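# Fully open the door of a loose 3-D printer

## Task

Swing the door of the 3-D printer, which rests unfastened on the desk, open as far as it goes. At the end every printer foot must still sit on the desk, the printer must be neither toppled nor tilted, and the door must stay open on its own: the robot has to release it and back away, since anything held in place only by the robot does not count.

## Robot and tools

Robot: the LinearBot, an omnidirectional base with a column about 1.75 m high. A carriage rides up and down it (lift_m, 0 to 1 m of travel) and carries two identical six-joint arms, left and right, each ending in a two-finger gripper. Arm bases sit roughly 0.57 m + lift_m above the floor, with carriage parts hanging about 0.15 m lower. A hand reaches about 0.78 m from its shoulder but only about 0.38 m below its arm base. The hand is about 0.16 m long, 0.1 m wide, 0.14 m when open. Parked arm joints 1 to 6: 0, 0.05, 0.05, 1.45, 0, 0; parked, the robot is about 0.95 m wide and 0.7 m long. The wheel motors are weak (2 N m), so a light push already stops a drive.

Cameras: carriage_camera is fixed to the carriage, facing forward and tilted about 20 degrees down; left_wrist_camera and right_wrist_camera look out past the fingertips. All images are 672x504 px; the right wrist camera has a narrower view (about 62 degrees vertical) than the other two (about 83-85 degrees).

Frames: the base frame has its origin on the floor below the base centre, x forward, y left, z up. left_hand and right_hand readings are in this frame and mark the midpoint between the finger pads; quat_wxyz rotates base axes into hand axes (hand z along the fingers, y the opening direction; an upward hand with joints 1, 5, 6 at 0 reads (1, 0, 0, 0)). Hand readings can be off, more so at long reach. The odometry frame is the base frame where the scene began; base_odometry counts wheel turns only, so slip looks like travel; heading is positive to the left, -3.142 to 3.142.

Tool execute_actions: argument actions is a list holding one action or none (empty returns state and pictures only); cameras picks which images come back (omit/null/["all"] for all, [] for none). An action may contain base, joints, or both; they start together. base takes a single relative offset from the current position: translate_m (metres, forward positive, -2 to 2), strafe_m (metres, left positive, -2 to 2) or rotate_rad (radians, counter-clockwise positive, -6.3 to 6.3). joints is one dictionary keyed by joint name with absolute targets: lift_m 0 to 1 m; for each arm (left_ and right_ prefixes) joint1_rad -2.617 to 3.054 (swing about vertical, 0 ahead, positive left), joint2_rad 0 to 3.141 (shoulder: 0 upper arm back and level, 1.57 vertical, 3.14 forward and level), joint3_rad 0 to 3.141 (elbow, 0 folded, 3.14 straight), joint4_rad -1.57 to 1.57 (wrist pitch, positive lifts fingertips), joint5_rad -1.57 to 1.57 (wrist yaw, positive turns fingertips right, opposite to joint1), joint6_rad -2.094 to 2.094 (roll about finger axis, positive clockwise seen from the forearm), gripper_m 0 to 0.093 (pad gap in metres). Tolerances for done: lift 0.004, joint1/5/6 0.02, joint2/3 0.055, joint4 0.04, gripper 0.004. Unnamed joints may still be driving to earlier targets. An unknown key or out-of-range number rejects the whole call and nothing moves. After a reported stop, the remaining motion calls in that reply are skipped.

Tool wait: seconds, 0 to 10; commands nothing and returns the same state and images. Tool zoom_image: camera plus region [x0, y0, x1, y1] in pixels of that camera's latest full image, origin top-left, at most 504x504. Tool finished_scene: scene number; ends the scene irrevocably after the last command is held, reporting success.

Results: base_status and joint_status tell how each commanded motion ended. done (for the base: the wheels turned the commanded amount, slip included); off_target (resting short, possibly still pushing); contact_stop or time_out (target dropped, holding position); joint command not followed with a cause line (the arm's targets were withheld by a self-collision check, gripper still obeyed; withheld joints show not_followed and may be retried on later actions). on_its_own covers what the call did not command; held at gives the held target, not the actual position. motor_effort gives percent of maximum, signed toward higher joint values, bracketed number is the peak; readings carry fixed and random error. A lift effort that keeps dropping while descending means a hand is resting on something. drive_wheels larger at rest than after a free move means the base is still pressing. A gripper holding something usually reports off_target. ARM HIT means an arm struck the robot itself. MOTOR HOT appears at 75 °C; at 90 °C the arm is halted briefly, at 100 °C it goes limp and falls (OVER-TEMPERATURE FAULT); stretched arms heat quickly, so keep them out only briefly; resend targets marked limit_stop_at_motor_heat.

Cautions: drives end with contact_stop when wheels strain or an arm is deflected, but often late; after a blocked drive, back off about 0.2 m the way you came (undo a turn), repeat if still pressed. The column can strike a table edge the base slipped under; reversing into one can topple the robot. Arms have no contact stop and snap to targets once freed. Don't let the arms collide or press on each other. The robot can tip (high carriage, stretched arms, pulling, sudden stops) and nothing reports a lean except images. Pull the printer door gently so the loose printer does not slide, lift a foot off the desk or tip; then release, withdraw the hand, and back the base away.

Each tool is called after ">>>" as a command line: name --argument value for each argument, lists and objects as JSON in quotes; but a table of rows of numbers goes row by row, as --pt "numbers of a row", without its own name.

## Session

>>> execute_actions --actions '[]'

Scene clock: 0.00 s.
base_odometry: x=+0.000 y=+0.000 heading=+0.000 (m, m, rad; odometry frame)
base_status: not commanded
joint_positions: lift_m=+0.297 left_joint1_rad=+0.012 left_joint2_rad=+0.041 left_joint3_rad=+0.036 left_joint4_rad=+1.447 left_joint5_rad=+0.022 left_joint6_rad=+0.034 left_gripper_m=+0.095 right_joint1_rad=-0.019 right_joint2_rad=+0.023 right_joint3_rad=+0.024 right_joint4_rad=+1.486 right_joint5_rad=+0.016 right_joint6_rad=-0.042 right_gripper_m=+0.094
joint_status: not commanded
motor_effort: lift_m=+17 drive_wheels=-4 (%)
left_hand: x=+0.2977 y=+0.3265 z=+1.2734 quat_wxyz=(+0.998, +0.012, +0.064, +0.022) (m; base frame)
right_hand: x=+0.2859 y=-0.3331 z=+1.2713 quat_wxyz=(+0.999, +0.008, +0.042, -0.031) (m; base frame)
pictures: carriage_camera, left_wrist_camera, right_wrist_camera
Images, in order (width x height): carriage_camera 672x504, left_wrist_camera 672x504, right_wrist_camera 672x504.

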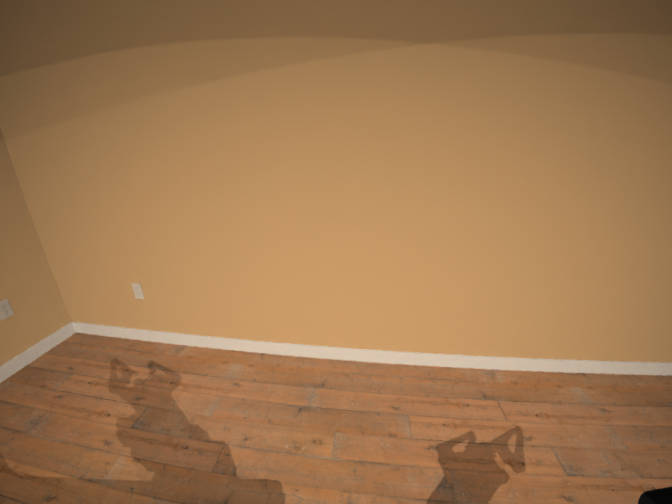

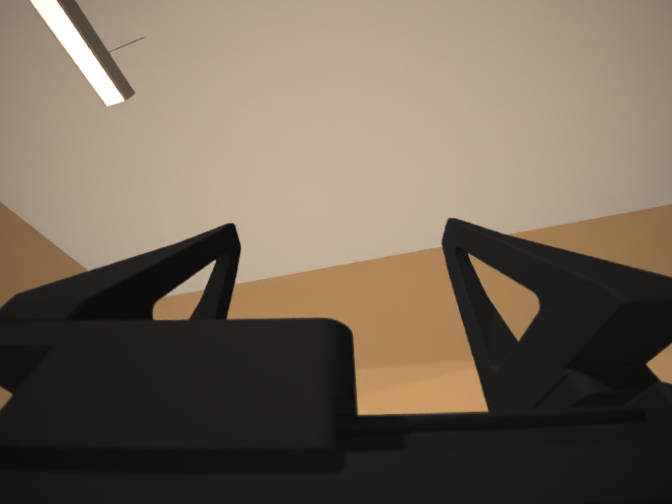

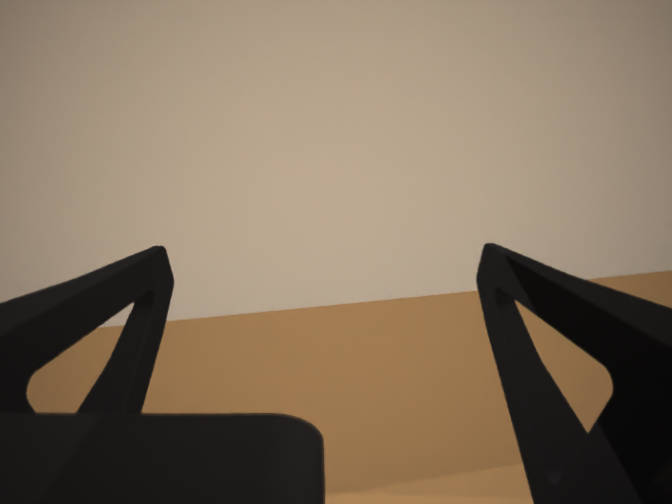

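>>> execute_actions --actions '[{"base":{"rotate_rad":-2.0}}]' --cameras '["carriage_camera"]'

>>> execute_actions --actions '[{"base":{"rotate_rad":-1.8}}]' --cameras '["carriage_camera"]'

Scene clock: 6.13 s.
base_odometry: x=+0.000 y=+0.000 heading=-1.998 (m, m, rad; odometry frame)
base_status: done
joint_positions: lift_m=+0.297 left_joint1_rad=+0.012 left_joint2_rad=+0.041 left_joint3_rad=+0.036 left_joint4_rad=+1.444 left_joint5_rad=+0.022 left_joint6_rad=+0.034 left_gripper_m=+0.095 right_joint1_rad=-0.019 right_joint2_rad=+0.023 right_joint3_rad=+0.024 right_joint4_rad=+1.485 right_joint5_rad=+0.016 right_joint6_rad=-0.042 right_gripper_m=+0.094
joint_status: not commanded
motor_effort: lift_m=+17(17) drive_wheels=+18(46) (%)
left_hand: x=+0.2984 y=+0.3265 z=+1.2733 quat_wxyz=(+0.998, +0.012, +0.066, +0.022) (m; base frame)
right_hand: x=+0.2861 y=-0.3332 z=+1.2713 quat_wxyz=(+0.999, +0.008, +0.042, -0.031) (m; base frame)
pictures: carriage_camera
Images, in order (width x height): carriage_camera 672x504.

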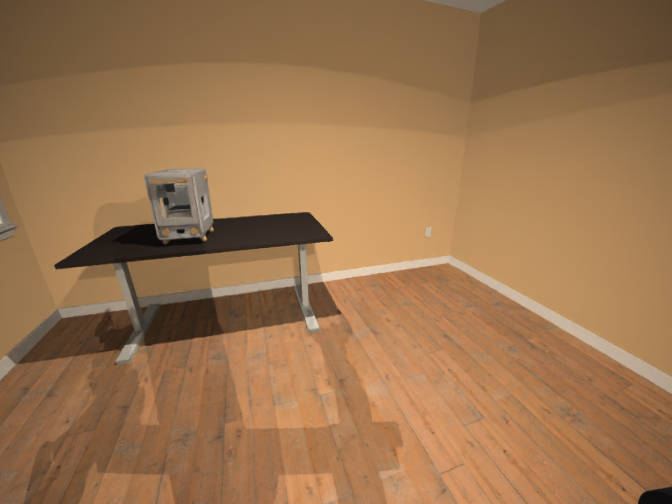

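Scene clock: 9.43 s.
base_odometry: x=+0.000 y=+0.000 heading=+2.487 (m, m, rad; odometry frame)
base_status: done
joint_positions: lift_m=+0.297 left_joint1_rad=+0.012 left_joint2_rad=+0.041 left_joint3_rad=+0.036 left_joint4_rad=+1.443 left_joint5_rad=+0.022 left_joint6_rad=+0.034 left_gripper_m=+0.095 right_joint1_rad=-0.019 right_joint2_rad=+0.023 right_joint3_rad=+0.024 right_joint4_rad=+1.484 right_joint5_rad=+0.016 right_joint6_rad=-0.042 right_gripper_m=+0.094
joint_status: not commanded
motor_effort: lift_m=+17(17) drive_wheels=+17(44) (%)
left_hand: x=+0.2986 y=+0.3265 z=+1.2732 quat_wxyz=(+0.997, +0.012, +0.066, +0.022) (m; base frame)
right_hand: x=+0.2862 y=-0.3332 z=+1.2713 quat_wxyz=(+0.999, +0.008, +0.042, -0.031) (m; base frame)
pictures: carriage_camera
Images, in order (width x height): carriage_camera 672x504.

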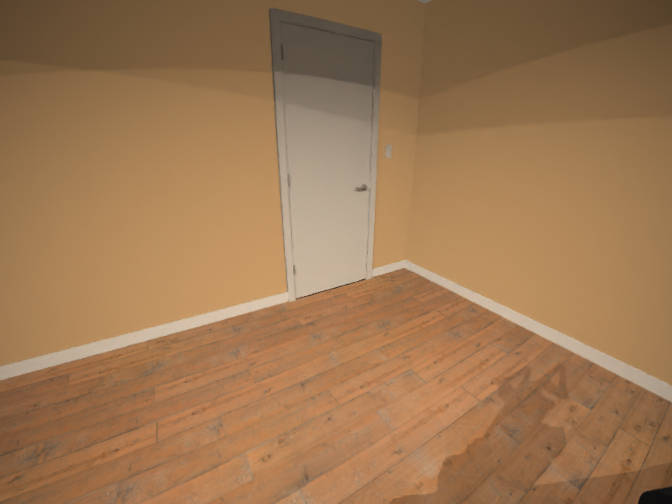

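>>> execute_actions --actions '[{"base":{"rotate_rad":2.116}}]' --cameras '[]'

>>> execute_actions --actions '[{"base":{"strafe_m":0.45}}]' --cameras '[]'

>>> execute_actions --actions '[{"base":{"translate_m":1.1},"joints":{"lift_m":0.2}}]' --cameras '["carriage_camera"]'

>>> zoom_image --camera "carriage_camera" --region '[200,100,500,325]'

Scene clock: 19.10 s.
base_odometry: x=+0.000 y=+0.000 heading=-1.682 (m, m, rad; odometry frame)
base_status: done
joint_positions: lift_m=+0.297 left_joint1_rad=+0.012 left_joint2_rad=+0.041 left_joint3_rad=+0.036 left_joint4_rad=+1.441 left_joint5_rad=+0.022 left_joint6_rad=+0.034 left_gripper_m=+0.095 right_joint1_rad=-0.019 right_joint2_rad=+0.023 right_joint3_rad=+0.024 right_joint4_rad=+1.483 right_joint5_rad=+0.016 right_joint6_rad=-0.042 right_gripper_m=+0.094
joint_status: not commanded
motor_effort: lift_m=+17(17) drive_wheels=+17(62) (%)
left_hand: x=+0.2991 y=+0.3266 z=+1.2732 quat_wxyz=(+0.997, +0.012, +0.067, +0.022) (m; base frame)
right_hand: x=+0.2866 y=-0.3332 z=+1.2713 quat_wxyz=(+0.999, +0.008, +0.043, -0.031) (m; base frame)
pictures: none
No camera images: the call's "cameras" was empty. Leave "cameras" out to get every camera's image.

Scene clock: 22.20 s.
base_odometry: x=+0.447 y=-0.049 heading=-1.681 (m, m, rad; odometry frame)
base_status: done
joint_positions: lift_m=+0.297 left_joint1_rad=+0.012 left_joint2_rad=+0.041 left_joint3_rad=+0.036 left_joint4_rad=+1.442 left_joint5_rad=+0.022 left_joint6_rad=+0.034 left_gripper_m=+0.095 right_joint1_rad=-0.019 right_joint2_rad=+0.023 right_joint3_rad=+0.024 right_joint4_rad=+1.484 right_joint5_rad=+0.016 right_joint6_rad=-0.042 right_gripper_m=+0.094
joint_status: not commanded
motor_effort: lift_m=+17(17) drive_wheels=-13(42) (%)
left_hand: x=+0.2989 y=+0.3266 z=+1.2732 quat_wxyz=(+0.997, +0.012, +0.067, +0.022) (m; base frame)
right_hand: x=+0.2864 y=-0.3332 z=+1.2713 quat_wxyz=(+0.999, +0.008, +0.043, -0.031) (m; base frame)
pictures: none
No camera images: the call's "cameras" was empty. Leave "cameras" out to get every camera's image.

Scene clock: 26.80 s.
base_odometry: x=+0.328 y=-1.143 heading=-1.680 (m, m, rad; odometry frame)
base_status: done
joint_positions: lift_m=+0.200 left_joint1_rad=+0.012 left_joint2_rad=+0.041 left_joint3_rad=+0.036 left_joint4_rad=+1.446 left_joint5_rad=+0.022 left_joint6_rad=+0.034 left_gripper_m=+0.095 right_joint1_rad=-0.019 right_joint2_rad=+0.023 right_joint3_rad=+0.024 right_joint4_rad=+1.486 right_joint5_rad=+0.016 right_joint6_rad=-0.042 right_gripper_m=+0.094
joint_status: all done
motor_effort: lift_m=+16(16) drive_wheels=-12(37) (%)
left_hand: x=+0.2978 y=+0.3265 z=+1.1762 quat_wxyz=(+0.998, +0.012, +0.064, +0.022) (m; base frame)
right_hand: x=+0.2859 y=-0.3331 z=+1.1742 quat_wxyz=(+0.999, +0.008, +0.042, -0.031) (m; base frame)
pictures: carriage_camera
Images, in order (width x height): carriage_camera 672x504.

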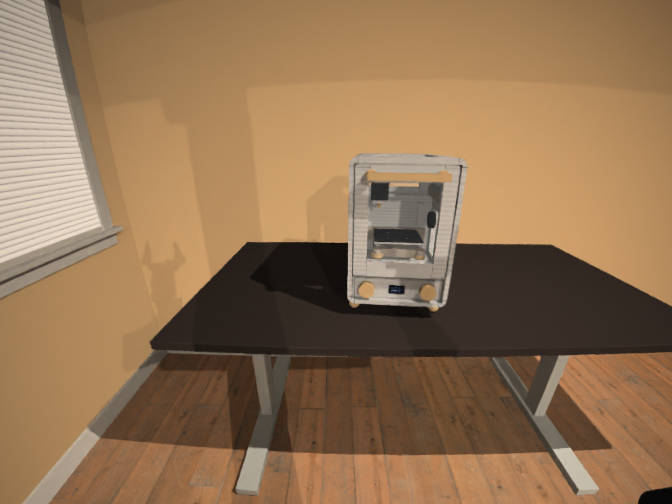

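Region (200, 100, 500, 325) of carriage_camera's 672x504 image, scaled by 1.680, with more detail than that image has; it fills the top 378 rows of this view, and the rest is white.

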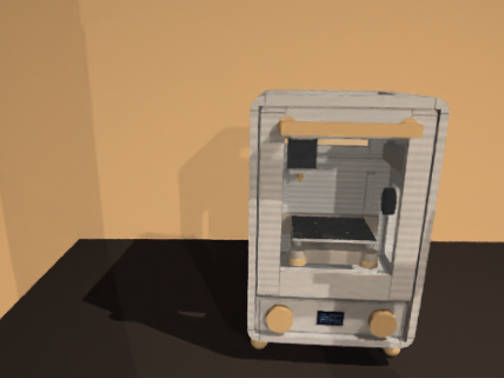

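>>> execute_actions --actions '[{"base":{"strafe_m":0.1},"joints":{"lift_m":0.3,"right_joint2_rad":0.8,"right_joint3_rad":0.8,"right_joint4_rad":0}}]'

>>> zoom_image --camera "carriage_camera" --region '[340,130,560,350]'

Scene clock: 33.10 s.
base_odometry: x=+0.428 y=-1.154 heading=-1.680 (m, m, rad; odometry frame)
base_status: done
joint_positions: lift_m=+0.300 left_joint1_rad=+0.012 left_joint2_rad=+0.041 left_joint3_rad=+0.036 left_joint4_rad=+1.447 left_joint5_rad=+0.022 left_joint6_rad=+0.034 left_gripper_m=+0.095 right_joint1_rad=-0.019 right_joint2_rad=+0.797 right_joint3_rad=+0.769 right_joint4_rad=+0.002 right_joint5_rad=+0.016 right_joint6_rad=-0.042 right_gripper_m=+0.094
joint_status: all done
motor_effort: lift_m=+17(22) drive_wheels=-6(33) (%)
left_hand: x=+0.2977 y=+0.3265 z=+1.2760 quat_wxyz=(+0.998, +0.012, +0.064, +0.022) (m; base frame)
right_hand: x=+0.5922 y=-0.3391 z=+1.1983 quat_wxyz=(+0.698, -0.003, +0.716, -0.027) (m; base frame)
pictures: carriage_camera, left_wrist_camera, right_wrist_camera
Images, in order (width x height): carriage_camera 672x504, left_wrist_camera 672x504, right_wrist_camera 672x504.

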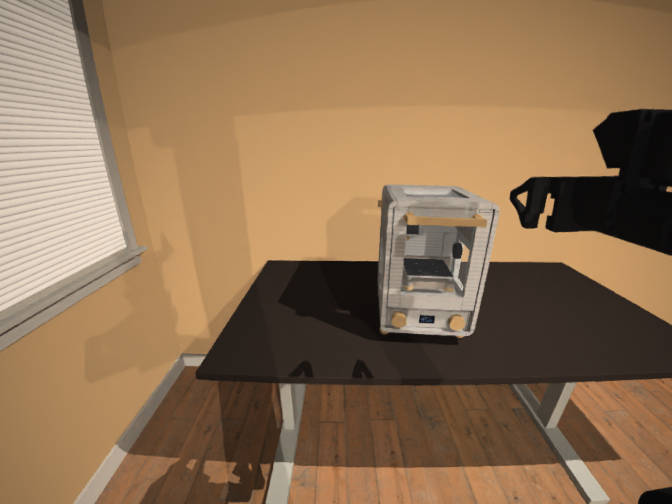

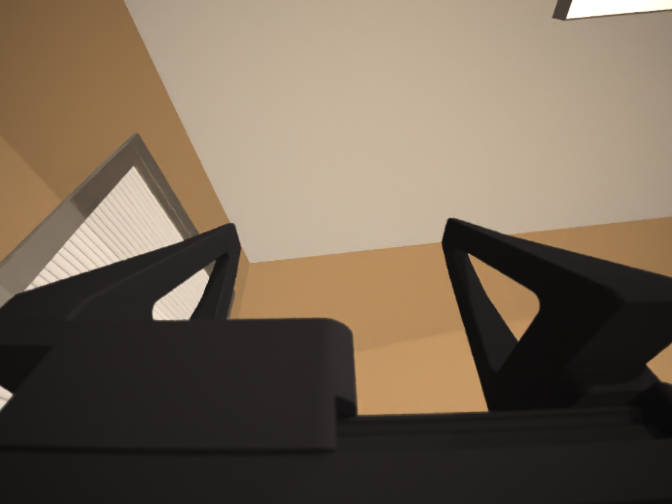

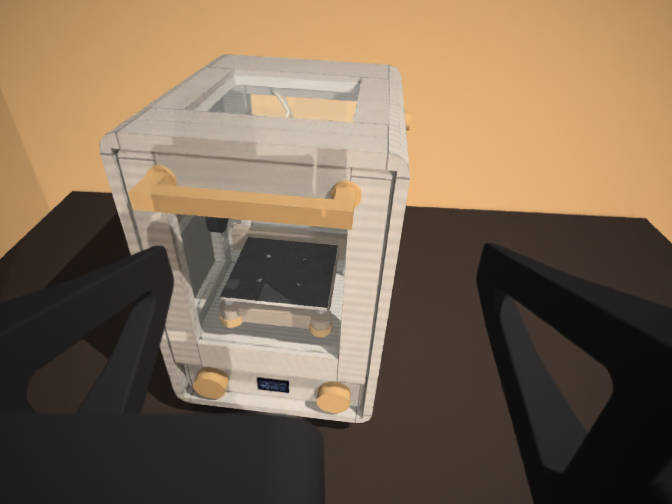

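Region (340, 130, 560, 350) of carriage_camera's 672x504 image, scaled by 2.291, with more detail than that image has.

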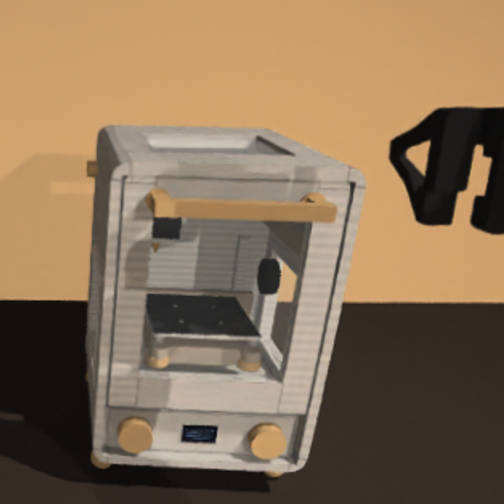

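>>> execute_actions --actions '[{"base":{"strafe_m":-0.03},"joints":{"lift_m":0.5,"right_joint1_rad":0.0,"right_joint2_rad":1.5,"right_joint3_rad":1.3,"right_joint4_rad":-0.9,"right_joint6_rad":1.57,"right_gripper_m":0.05}}]' --cameras '["carriage_camera","right_wrist_camera"]'

Scene clock: 43.07 s.
base_odometry: x=+0.398 y=-1.151 heading=-1.680 (m, m, rad; odometry frame)
base_status: done
joint_positions: lift_m=+0.500 left_joint1_rad=+0.012 left_joint2_rad=+0.041 left_joint3_rad=+0.036 left_joint4_rad=+1.446 left_joint5_rad=+0.022 left_joint6_rad=+0.034 left_gripper_m=+0.095 right_joint1_rad=-0.008 right_joint2_rad=+1.496 right_joint3_rad=+1.272 right_joint4_rad=-0.890 right_joint5_rad=+0.016 right_joint6_rad=+1.561 right_gripper_m=+0.050
joint_status: all done
motor_effort: lift_m=+18(22) drive_wheels=+1(38) (%)
left_hand: x=+0.2978 y=+0.3265 z=+1.4759 quat_wxyz=(+0.998, +0.012, +0.065, +0.022) (m; base frame)
right_hand: x=+0.6254 y=-0.3354 z=+1.2091 quat_wxyz=(+0.167, +0.689, +0.688, +0.153) (m; base frame)
pictures: carriage_camera, right_wrist_camera
Images, in order (width x height): carriage_camera 672x504, right_wrist_camera 672x504.

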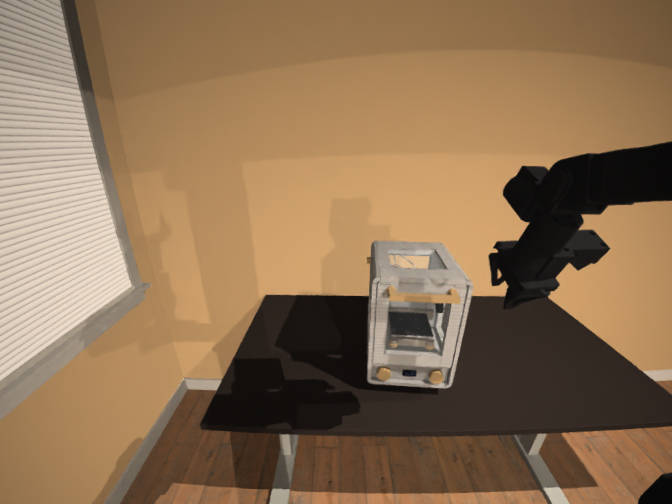

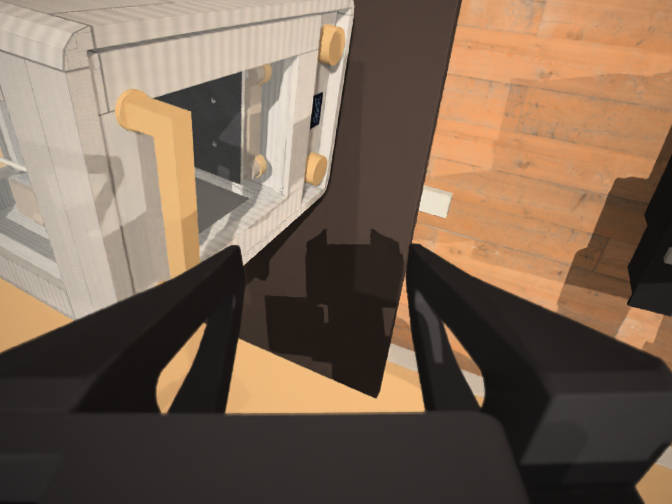

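>>> execute_actions --actions '[{"base":{"strafe_m":0.09},"joints":{"right_joint6_rad":1.5}}]' --cameras '[]'

>>> execute_actions --actions '[{"base":{"translate_m":0.13}}]' --cameras '["carriage_camera","right_wrist_camera"]'

Scene clock: 47.43 s.
base_odometry: x=+0.487 y=-1.161 heading=-1.681 (m, m, rad; odometry frame)
base_status: done
joint_positions: lift_m=+0.500 left_joint1_rad=+0.012 left_joint2_rad=+0.041 left_joint3_rad=+0.036 left_joint4_rad=+1.446 left_joint5_rad=+0.022 left_joint6_rad=+0.034 left_gripper_m=+0.095 right_joint1_rad=-0.006 right_joint2_rad=+1.496 right_joint3_rad=+1.272 right_joint4_rad=-0.891 right_joint5_rad=+0.016 right_joint6_rad=+1.507 right_gripper_m=+0.050
joint_status: all done
motor_effort: lift_m=+18(18) drive_wheels=-6(38) (%)
left_hand: x=+0.2978 y=+0.3265 z=+1.4759 quat_wxyz=(+0.998, +0.012, +0.065, +0.022) (m; base frame)
right_hand: x=+0.6252 y=-0.3347 z=+1.2090 quat_wxyz=(+0.170, +0.670, +0.707, +0.148) (m; base frame)
pictures: none
No camera images: the call's "cameras" was empty. Leave "cameras" out to get every camera's image.

Scene clock: 49.30 s.
base_odometry: x=+0.473 y=-1.290 heading=-1.680 (m, m, rad; odometry frame)
base_status: done
joint_positions: lift_m=+0.500 left_joint1_rad=+0.012 left_joint2_rad=+0.041 left_joint3_rad=+0.036 left_joint4_rad=+1.446 left_joint5_rad=+0.022 left_joint6_rad=+0.034 left_gripper_m=+0.095 right_joint1_rad=-0.006 right_joint2_rad=+1.496 right_joint3_rad=+1.272 right_joint4_rad=-0.894 right_joint5_rad=+0.016 right_joint6_rad=+1.507 right_gripper_m=+0.050
joint_status: not commanded
motor_effort: lift_m=+18(18) drive_wheels=-10(34) (%)
left_hand: x=+0.2979 y=+0.3265 z=+1.4759 quat_wxyz=(+0.998, +0.012, +0.065, +0.022) (m; base frame)
right_hand: x=+0.6245 y=-0.3347 z=+1.2087 quat_wxyz=(+0.169, +0.670, +0.708, +0.147) (m; base frame)
pictures: carriage_camera, right_wrist_camera
Images, in order (width x height): carriage_camera 672x504, right_wrist_camera 672x504.

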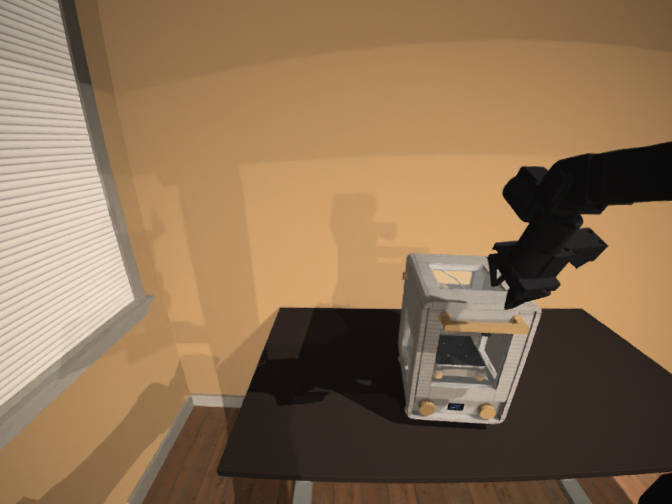

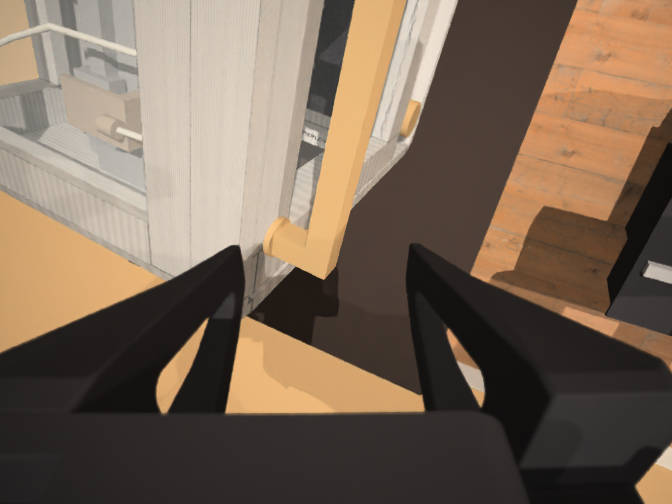

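>>> execute_actions --actions '[{"base":{"strafe_m":0.08},"joints":{"right_joint6_rad":1.6}}]' --cameras '["carriage_camera","right_wrist_camera"]'

Scene clock: 54.77 s.
base_odometry: x=+0.553 y=-1.300 heading=-1.680 (m, m, rad; odometry frame)
base_status: done
joint_positions: lift_m=+0.500 left_joint1_rad=+0.012 left_joint2_rad=+0.041 left_joint3_rad=+0.036 left_joint4_rad=+1.446 left_joint5_rad=+0.022 left_joint6_rad=+0.034 left_gripper_m=+0.095 right_joint1_rad=-0.006 right_joint2_rad=+1.496 right_joint3_rad=+1.272 right_joint4_rad=-0.895 right_joint5_rad=+0.016 right_joint6_rad=+1.592 right_gripper_m=+0.050
joint_status: all done
motor_effort: lift_m=+18(18) drive_wheels=-6(34) (%)
left_hand: x=+0.2979 y=+0.3265 z=+1.4759 quat_wxyz=(+0.998, +0.012, +0.065, +0.022) (m; base frame)
right_hand: x=+0.6243 y=-0.3347 z=+1.2086 quat_wxyz=(+0.163, +0.700, +0.678, +0.154) (m; base frame)
pictures: carriage_camera, right_wrist_camera
Images, in order (width x height): carriage_camera 672x504, right_wrist_camera 672x504.

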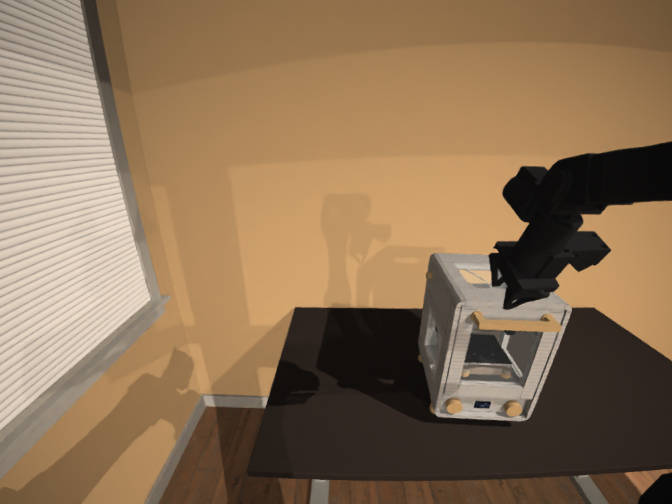

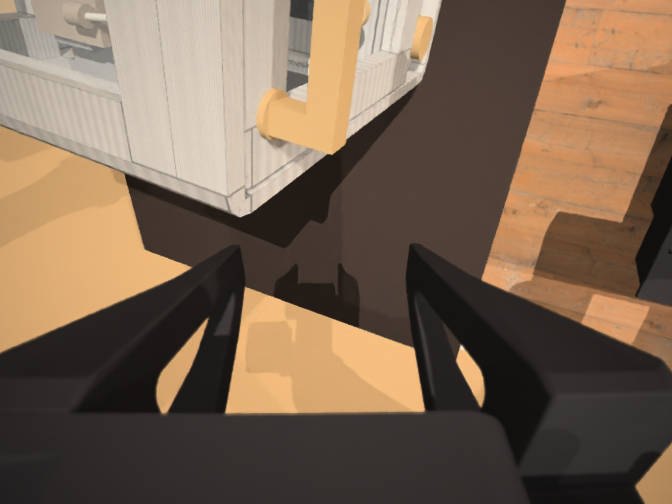

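>>> execute_actions --actions '[{"base":{"strafe_m":-0.13},"joints":{"right_joint6_rad":1.45,"lift_m":0.47}}]' --cameras '["carriage_camera","right_wrist_camera"]'

Scene clock: 59.73 s.
base_odometry: x=+0.424 y=-1.286 heading=-1.680 (m, m, rad; odometry frame)
base_status: done
joint_positions: lift_m=+0.470 left_joint1_rad=+0.012 left_joint2_rad=+0.041 left_joint3_rad=+0.036 left_joint4_rad=+1.446 left_joint5_rad=+0.022 left_joint6_rad=+0.034 left_gripper_m=+0.095 right_joint1_rad=-0.006 right_joint2_rad=+1.498 right_joint3_rad=+1.279 right_joint4_rad=-0.900 right_joint5_rad=+0.016 right_joint6_rad=+1.459 right_gripper_m=+0.050
joint_status: all done
motor_effort: lift_m=+16(16) drive_wheels=-9(38) (%)
left_hand: x=+0.2979 y=+0.3266 z=+1.4462 quat_wxyz=(+0.998, +0.012, +0.065, +0.022) (m; base frame)
right_hand: x=+0.6248 y=-0.3347 z=+1.1802 quat_wxyz=(+0.173, +0.653, +0.724, +0.143) (m; base frame)
pictures: carriage_camera, right_wrist_camera
Images, in order (width x height): carriage_camera 672x504, right_wrist_camera 672x504.

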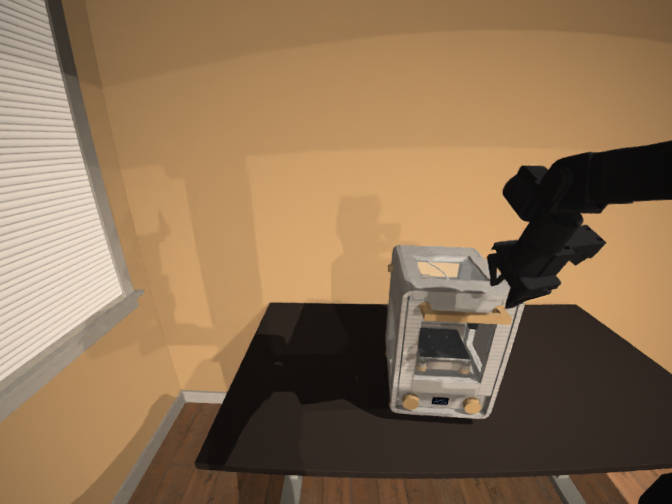

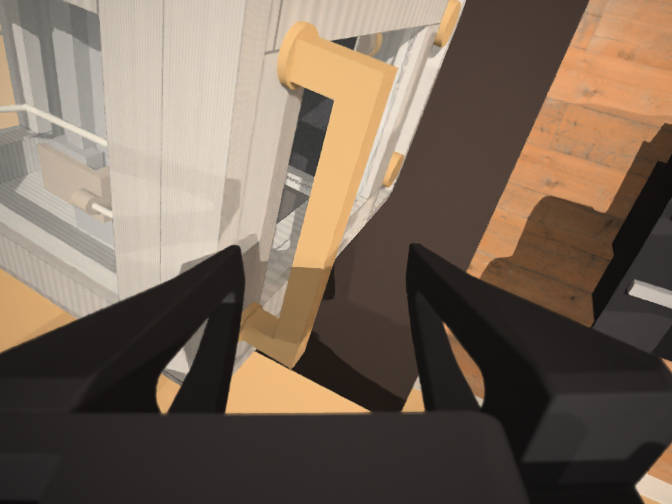

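>>> execute_actions --actions '[{"base":{"translate_m":0.03},"joints":{"right_joint6_rad":1.8,"right_gripper_m":0.04}}]' --cameras '["right_wrist_camera"]'

>>> execute_actions --actions '[{"joints":{"lift_m":0.45}}]' --cameras '["carriage_camera","right_wrist_camera"]'

Scene clock: 63.30 s.
base_odometry: x=+0.420 y=-1.316 heading=-1.680 (m, m, rad; odometry frame)
base_status: done
joint_positions: lift_m=+0.470 left_joint1_rad=+0.012 left_joint2_rad=+0.041 left_joint3_rad=+0.036 left_joint4_rad=+1.447 left_joint5_rad=+0.022 left_joint6_rad=+0.034 left_gripper_m=+0.095 right_joint1_rad=-0.006 right_joint2_rad=+1.498 right_joint3_rad=+1.279 right_joint4_rad=-0.901 right_joint5_rad=+0.016 right_joint6_rad=+1.791 right_gripper_m=+0.040
joint_status: all done
motor_effort: lift_m=+16(16) drive_wheels=-14(30) (%)
left_hand: x=+0.2977 y=+0.3266 z=+1.4462 quat_wxyz=(+0.998, +0.012, +0.064, +0.022) (m; base frame)
right_hand: x=+0.6246 y=-0.3347 z=+1.1801 quat_wxyz=(+0.146, +0.763, +0.606, +0.169) (m; base frame)
pictures: right_wrist_camera
Images, in order (width x height): right_wrist_camera 672x504.

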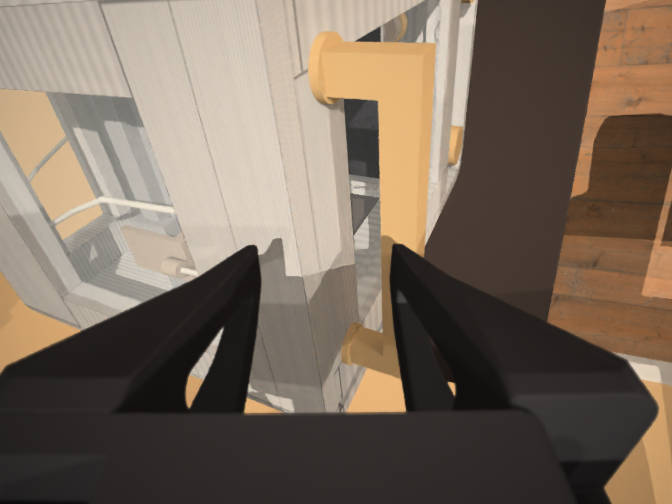

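Scene clock: 63.87 s.
base_odometry: x=+0.420 y=-1.316 heading=-1.680 (m, m, rad; odometry frame)
base_status: not commanded
joint_positions: lift_m=+0.450 left_joint1_rad=+0.012 left_joint2_rad=+0.041 left_joint3_rad=+0.036 left_joint4_rad=+1.446 left_joint5_rad=+0.022 left_joint6_rad=+0.034 left_gripper_m=+0.095 right_joint1_rad=-0.006 right_joint2_rad=+1.499 right_joint3_rad=+1.279 right_joint4_rad=-0.901 right_joint5_rad=+0.016 right_joint6_rad=+1.791 right_gripper_m=+0.040
joint_status: all done
motor_effort: lift_m=+16(16) drive_wheels=-11(12) (%)
left_hand: x=+0.2978 y=+0.3266 z=+1.4262 quat_wxyz=(+0.998, +0.012, +0.064, +0.022) (m; base frame)
right_hand: x=+0.6245 y=-0.3347 z=+1.1598 quat_wxyz=(+0.146, +0.764, +0.606, +0.169) (m; base frame)
pictures: carriage_camera, right_wrist_camera
Images, in order (width x height): carriage_camera 672x504, right_wrist_camera 672x504.

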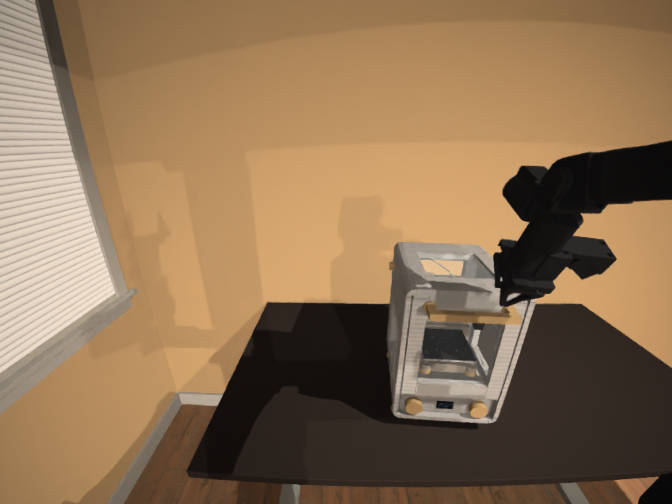

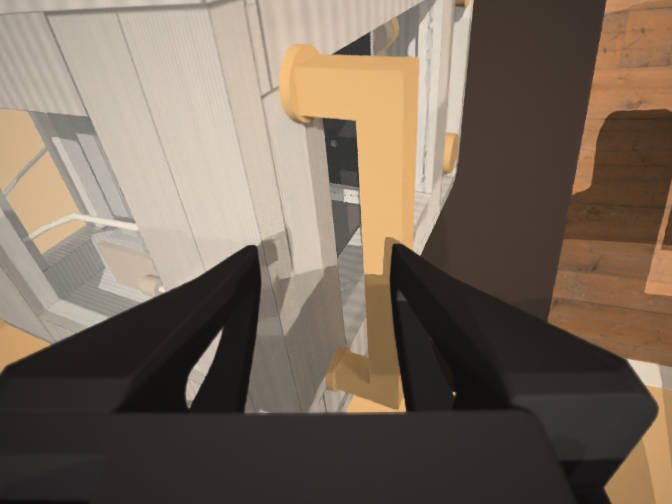

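>>> execute_actions --actions '[{"base":{"translate_m":-0.028},"joints":{"right_gripper_m":0.045}}]' --cameras '["right_wrist_camera"]'

>>> execute_actions --actions '[{"joints":{"lift_m":0.435,"right_joint6_rad":1.72}}]' --cameras '["right_wrist_camera"]'

Scene clock: 67.40 s.
base_odometry: x=+0.423 y=-1.288 heading=-1.680 (m, m, rad; odometry frame)
base_status: done
joint_positions: lift_m=+0.450 left_joint1_rad=+0.012 left_joint2_rad=+0.041 left_joint3_rad=+0.036 left_joint4_rad=+1.446 left_joint5_rad=+0.022 left_joint6_rad=+0.034 left_gripper_m=+0.095 right_joint1_rad=-0.006 right_joint2_rad=+1.499 right_joint3_rad=+1.279 right_joint4_rad=-0.901 right_joint5_rad=+0.016 right_joint6_rad=+1.791 right_gripper_m=+0.045
joint_status: all done
motor_effort: lift_m=+16(16) drive_wheels=-7(37) (%)
left_hand: x=+0.2979 y=+0.3266 z=+1.4262 quat_wxyz=(+0.998, +0.012, +0.065, +0.022) (m; base frame)
right_hand: x=+0.6245 y=-0.3347 z=+1.1598 quat_wxyz=(+0.146, +0.764, +0.606, +0.169) (m; base frame)
pictures: right_wrist_camera
Images, in order (width x height): right_wrist_camera 672x504.

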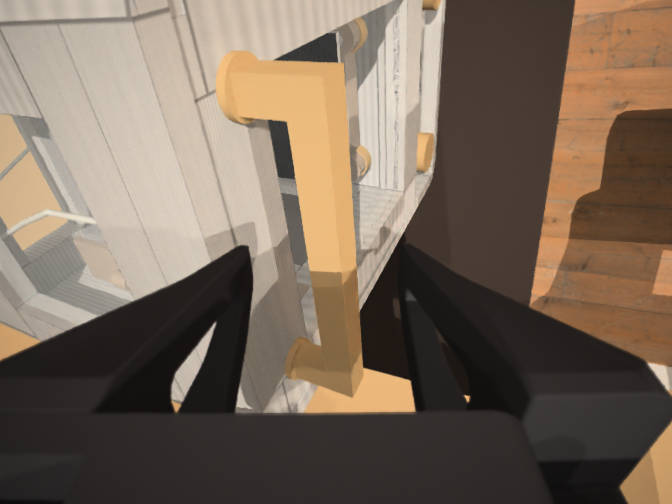

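Scene clock: 68.00 s.
base_odometry: x=+0.423 y=-1.288 heading=-1.680 (m, m, rad; odometry frame)
base_status: not commanded
joint_positions: lift_m=+0.435 left_joint1_rad=+0.012 left_joint2_rad=+0.041 left_joint3_rad=+0.036 left_joint4_rad=+1.446 left_joint5_rad=+0.022 left_joint6_rad=+0.034 left_gripper_m=+0.095 right_joint1_rad=-0.006 right_joint2_rad=+1.500 right_joint3_rad=+1.279 right_joint4_rad=-0.901 right_joint5_rad=+0.016 right_joint6_rad=+1.727 right_gripper_m=+0.045
joint_status: all done
motor_effort: lift_m=+16(16) drive_wheels=-6(7) (%)
left_hand: x=+0.2979 y=+0.3266 z=+1.4112 quat_wxyz=(+0.998, +0.012, +0.065, +0.022) (m; base frame)
right_hand: x=+0.6245 y=-0.3347 z=+1.1444 quat_wxyz=(+0.151, +0.744, +0.630, +0.164) (m; base frame)
pictures: right_wrist_camera
Images, in order (width x height): right_wrist_camera 672x504.

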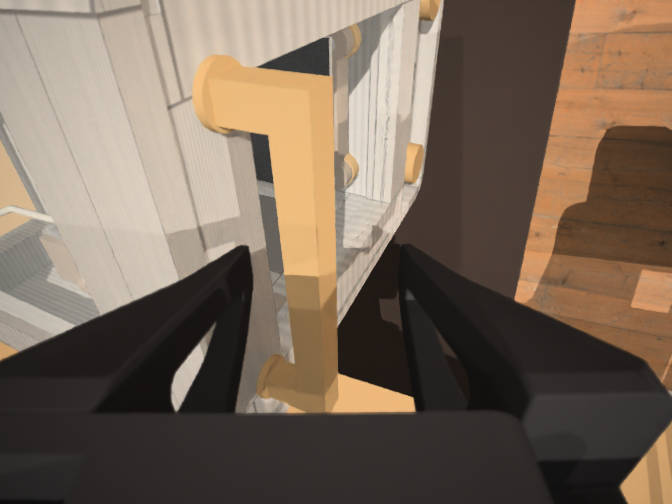

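>>> execute_actions --actions '[{"joints":{"lift_m":0.42,"right_gripper_m":0.036}}]' --cameras '["right_wrist_camera"]'

>>> execute_actions --actions '[{"joints":{"lift_m":0.405}}]' --cameras '["right_wrist_camera"]'

Scene clock: 70.60 s.
base_odometry: x=+0.423 y=-1.288 heading=-1.680 (m, m, rad; odometry frame)
base_status: not commanded
joint_positions: lift_m=+0.420 left_joint1_rad=+0.012 left_joint2_rad=+0.041 left_joint3_rad=+0.036 left_joint4_rad=+1.445 left_joint5_rad=+0.022 left_joint6_rad=+0.034 left_gripper_m=+0.095 right_joint1_rad=-0.006 right_joint2_rad=+1.500 right_joint3_rad=+1.279 right_joint4_rad=-0.901 right_joint5_rad=+0.016 right_joint6_rad=+1.727 right_gripper_m=+0.036
joint_status: all done
motor_effort: lift_m=+16(17) drive_wheels=-5(6) (%)
left_hand: x=+0.2980 y=+0.3266 z=+1.3962 quat_wxyz=(+0.998, +0.012, +0.065, +0.022) (m; base frame)
right_hand: x=+0.6246 y=-0.3347 z=+1.1292 quat_wxyz=(+0.151, +0.744, +0.630, +0.163) (m; base frame)
pictures: right_wrist_camera
Images, in order (width x height): right_wrist_camera 672x504.

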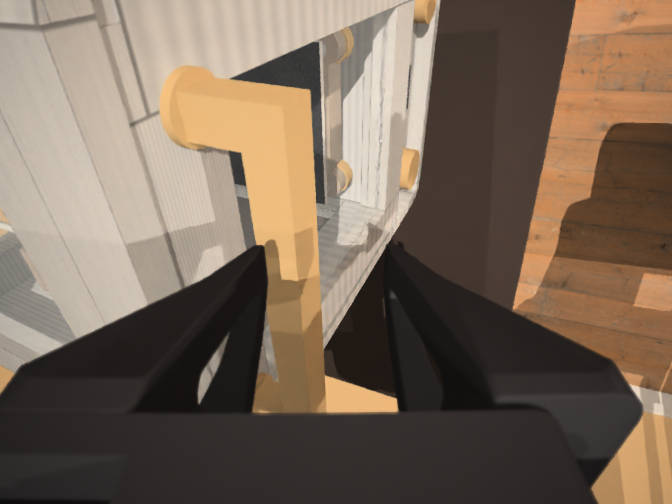

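Scene clock: 71.13 s.
base_odometry: x=+0.423 y=-1.288 heading=-1.680 (m, m, rad; odometry frame)
base_status: not commanded
joint_positions: lift_m=+0.405 left_joint1_rad=+0.012 left_joint2_rad=+0.041 left_joint3_rad=+0.036 left_joint4_rad=+1.445 left_joint5_rad=+0.022 left_joint6_rad=+0.034 left_gripper_m=+0.095 right_joint1_rad=-0.006 right_joint2_rad=+1.500 right_joint3_rad=+1.279 right_joint4_rad=-0.901 right_joint5_rad=+0.016 right_joint6_rad=+1.727 right_gripper_m=+0.036
joint_status: all done
motor_effort: lift_m=+16(16) drive_wheels=-5(4) (%)
left_hand: x=+0.2980 y=+0.3266 z=+1.3812 quat_wxyz=(+0.998, +0.012, +0.065, +0.022) (m; base frame)
right_hand: x=+0.6246 y=-0.3347 z=+1.1143 quat_wxyz=(+0.151, +0.744, +0.630, +0.164) (m; base frame)
pictures: right_wrist_camera
Images, in order (width x height): right_wrist_camera 672x504.

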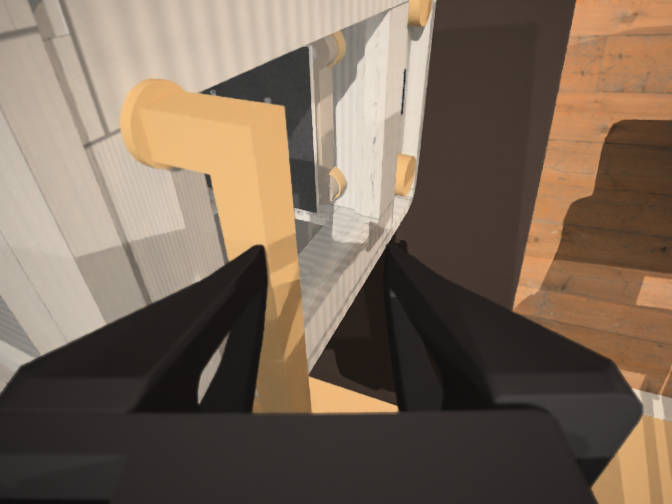

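>>> execute_actions --actions '[{"base":{"translate_m":0.022},"joints":{"right_gripper_m":0.046,"lift_m":0.41}}]' --cameras '["right_wrist_camera"]'

>>> execute_actions --actions '[{"joints":{"lift_m":0.39}}]' --cameras '["right_wrist_camera","carriage_camera"]'

Scene clock: 74.63 s.
base_odometry: x=+0.420 y=-1.310 heading=-1.681 (m, m, rad; odometry frame)
base_status: done
joint_positions: lift_m=+0.410 left_joint1_rad=+0.012 left_joint2_rad=+0.041 left_joint3_rad=+0.036 left_joint4_rad=+1.446 left_joint5_rad=+0.022 left_joint6_rad=+0.034 left_gripper_m=+0.095 right_joint1_rad=-0.006 right_joint2_rad=+1.499 right_joint3_rad=+1.280 right_joint4_rad=-0.902 right_joint5_rad=+0.016 right_joint6_rad=+1.727 right_gripper_m=+0.046
joint_status: all done
motor_effort: lift_m=+18(22) drive_wheels=-13(24) (%)
left_hand: x=+0.2978 y=+0.3266 z=+1.3859 quat_wxyz=(+0.998, +0.012, +0.065, +0.022) (m; base frame)
right_hand: x=+0.6247 y=-0.3347 z=+1.1196 quat_wxyz=(+0.151, +0.744, +0.630, +0.164) (m; base frame)
pictures: right_wrist_camera
Images, in order (width x height): right_wrist_camera 672x504.

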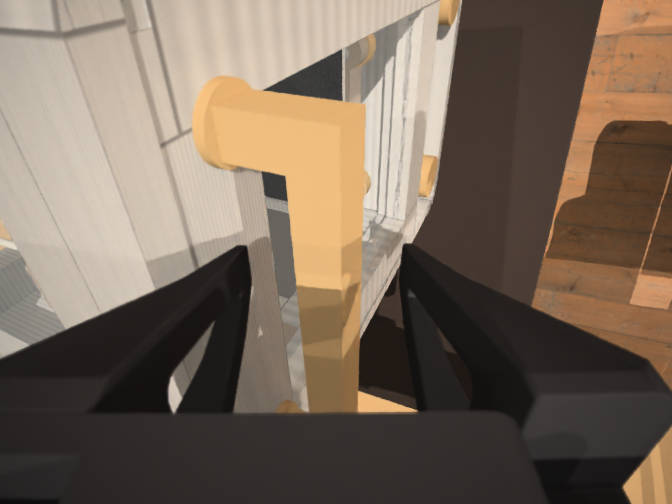

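Scene clock: 75.20 s.
base_odometry: x=+0.420 y=-1.310 heading=-1.681 (m, m, rad; odometry frame)
base_status: not commanded
joint_positions: lift_m=+0.390 left_joint1_rad=+0.012 left_joint2_rad=+0.041 left_joint3_rad=+0.036 left_joint4_rad=+1.446 left_joint5_rad=+0.022 left_joint6_rad=+0.034 left_gripper_m=+0.095 right_joint1_rad=-0.006 right_joint2_rad=+1.500 right_joint3_rad=+1.280 right_joint4_rad=-0.902 right_joint5_rad=+0.016 right_joint6_rad=+1.727 right_gripper_m=+0.046
joint_status: all done
motor_effort: lift_m=+16(16) drive_wheels=-10(12) (%)
left_hand: x=+0.2978 y=+0.3266 z=+1.3662 quat_wxyz=(+0.998, +0.012, +0.065, +0.022) (m; base frame)
right_hand: x=+0.6247 y=-0.3347 z=+1.0995 quat_wxyz=(+0.151, +0.744, +0.630, +0.164) (m; base frame)
pictures: carriage_camera, right_wrist_camera
Images, in order (width x height): carriage_camera 672x504, right_wrist_camera 672x504.

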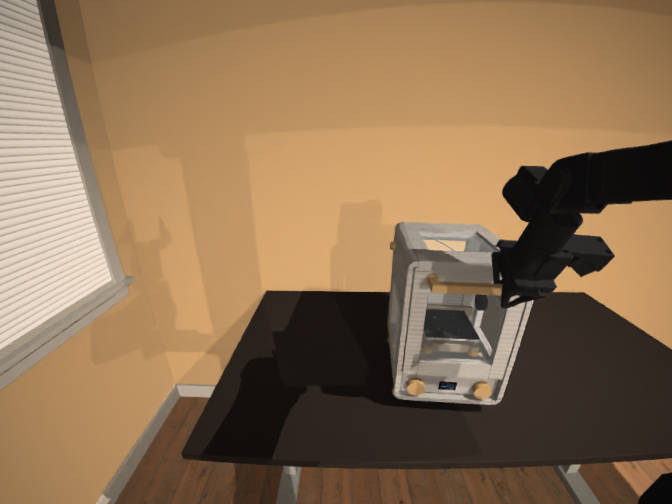

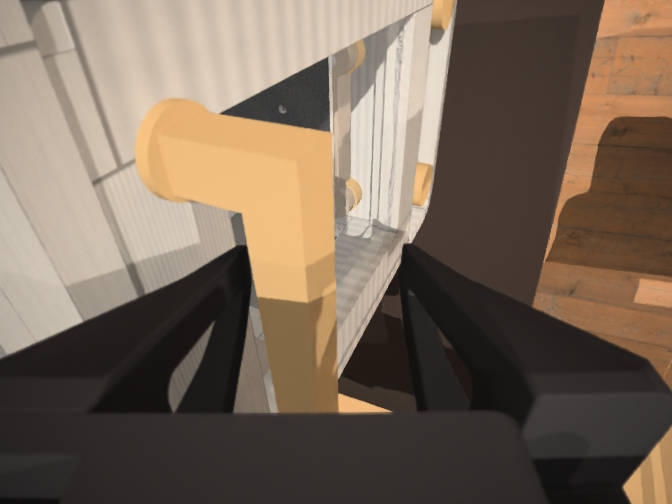

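>>> execute_actions --actions '[{"base":{"translate_m":0.005},"joints":{"lift_m":0.379,"right_gripper_m":0.034}}]' --cameras '["right_wrist_camera"]'

>>> execute_actions --actions '[{"base":{"translate_m":-0.04}}]' --cameras '["right_wrist_camera","carriage_camera"]'

Scene clock: 78.47 s.
base_odometry: x=+0.420 y=-1.314 heading=-1.682 (m, m, rad; odometry frame)
base_status: done
joint_positions: lift_m=+0.379 left_joint1_rad=+0.012 left_joint2_rad=+0.041 left_joint3_rad=+0.036 left_joint4_rad=+1.445 left_joint5_rad=+0.022 left_joint6_rad=+0.034 left_gripper_m=+0.095 right_joint1_rad=-0.005 right_joint2_rad=+1.499 right_joint3_rad=+1.280 right_joint4_rad=-0.892 right_joint5_rad=+0.017 right_joint6_rad=+1.727 right_gripper_m=+0.034
joint_status: all done
motor_effort: lift_m=+16(17) drive_wheels=+4(39) (%)
left_hand: x=+0.2981 y=+0.3265 z=+1.3552 quat_wxyz=(+0.998, +0.012, +0.065, +0.022) (m; base frame)
right_hand: x=+0.6268 y=-0.3348 z=+1.0899 quat_wxyz=(+0.155, +0.743, +0.629, +0.167) (m; base frame)
pictures: right_wrist_camera
Images, in order (width x height): right_wrist_camera 672x504.

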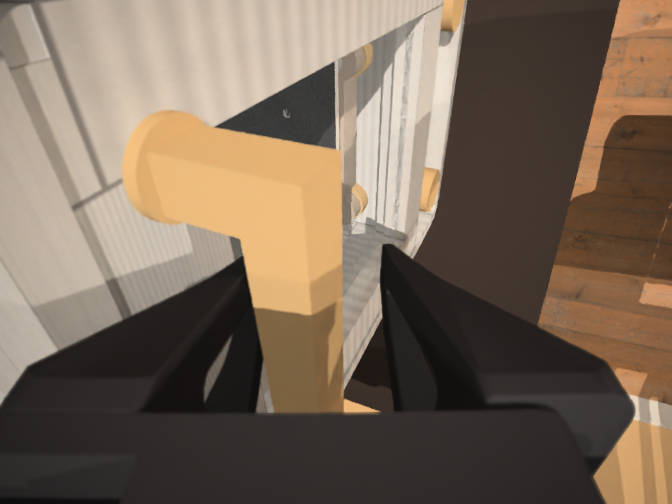

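Scene clock: 79.57 s.
base_odometry: x=+0.424 y=-1.275 heading=-1.681 (m, m, rad; odometry frame)
base_status: done
joint_positions: lift_m=+0.379 left_joint1_rad=+0.012 left_joint2_rad=+0.041 left_joint3_rad=+0.036 left_joint4_rad=+1.446 left_joint5_rad=+0.022 left_joint6_rad=+0.034 left_gripper_m=+0.095 right_joint1_rad=-0.005 right_joint2_rad=+1.500 right_joint3_rad=+1.290 right_joint4_rad=-0.776 right_joint5_rad=+0.023 right_joint6_rad=+1.726 right_gripper_m=+0.034
joint_status: not commanded
motor_effort: lift_m=+16(16) drive_wheels=+1(38) (%)
left_hand: x=+0.2978 y=+0.3265 z=+1.3552 quat_wxyz=(+0.998, +0.012, +0.065, +0.022) (m; base frame)
right_hand: x=+0.6537 y=-0.3359 z=+1.1079 quat_wxyz=(+0.196, +0.731, +0.618, +0.211) (m; base frame)
pictures: carriage_camera, right_wrist_camera
Images, in order (width x height): carriage_camera 672x504, right_wrist_camera 672x504.

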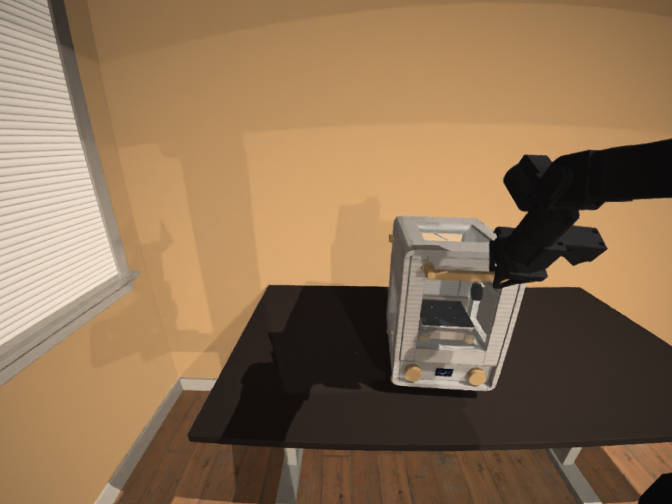

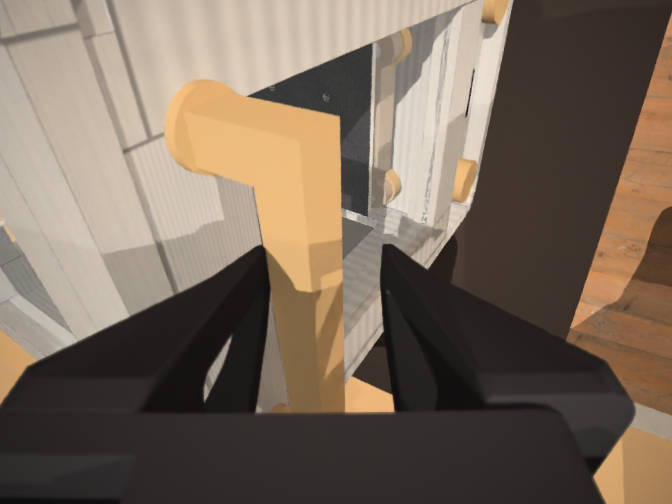

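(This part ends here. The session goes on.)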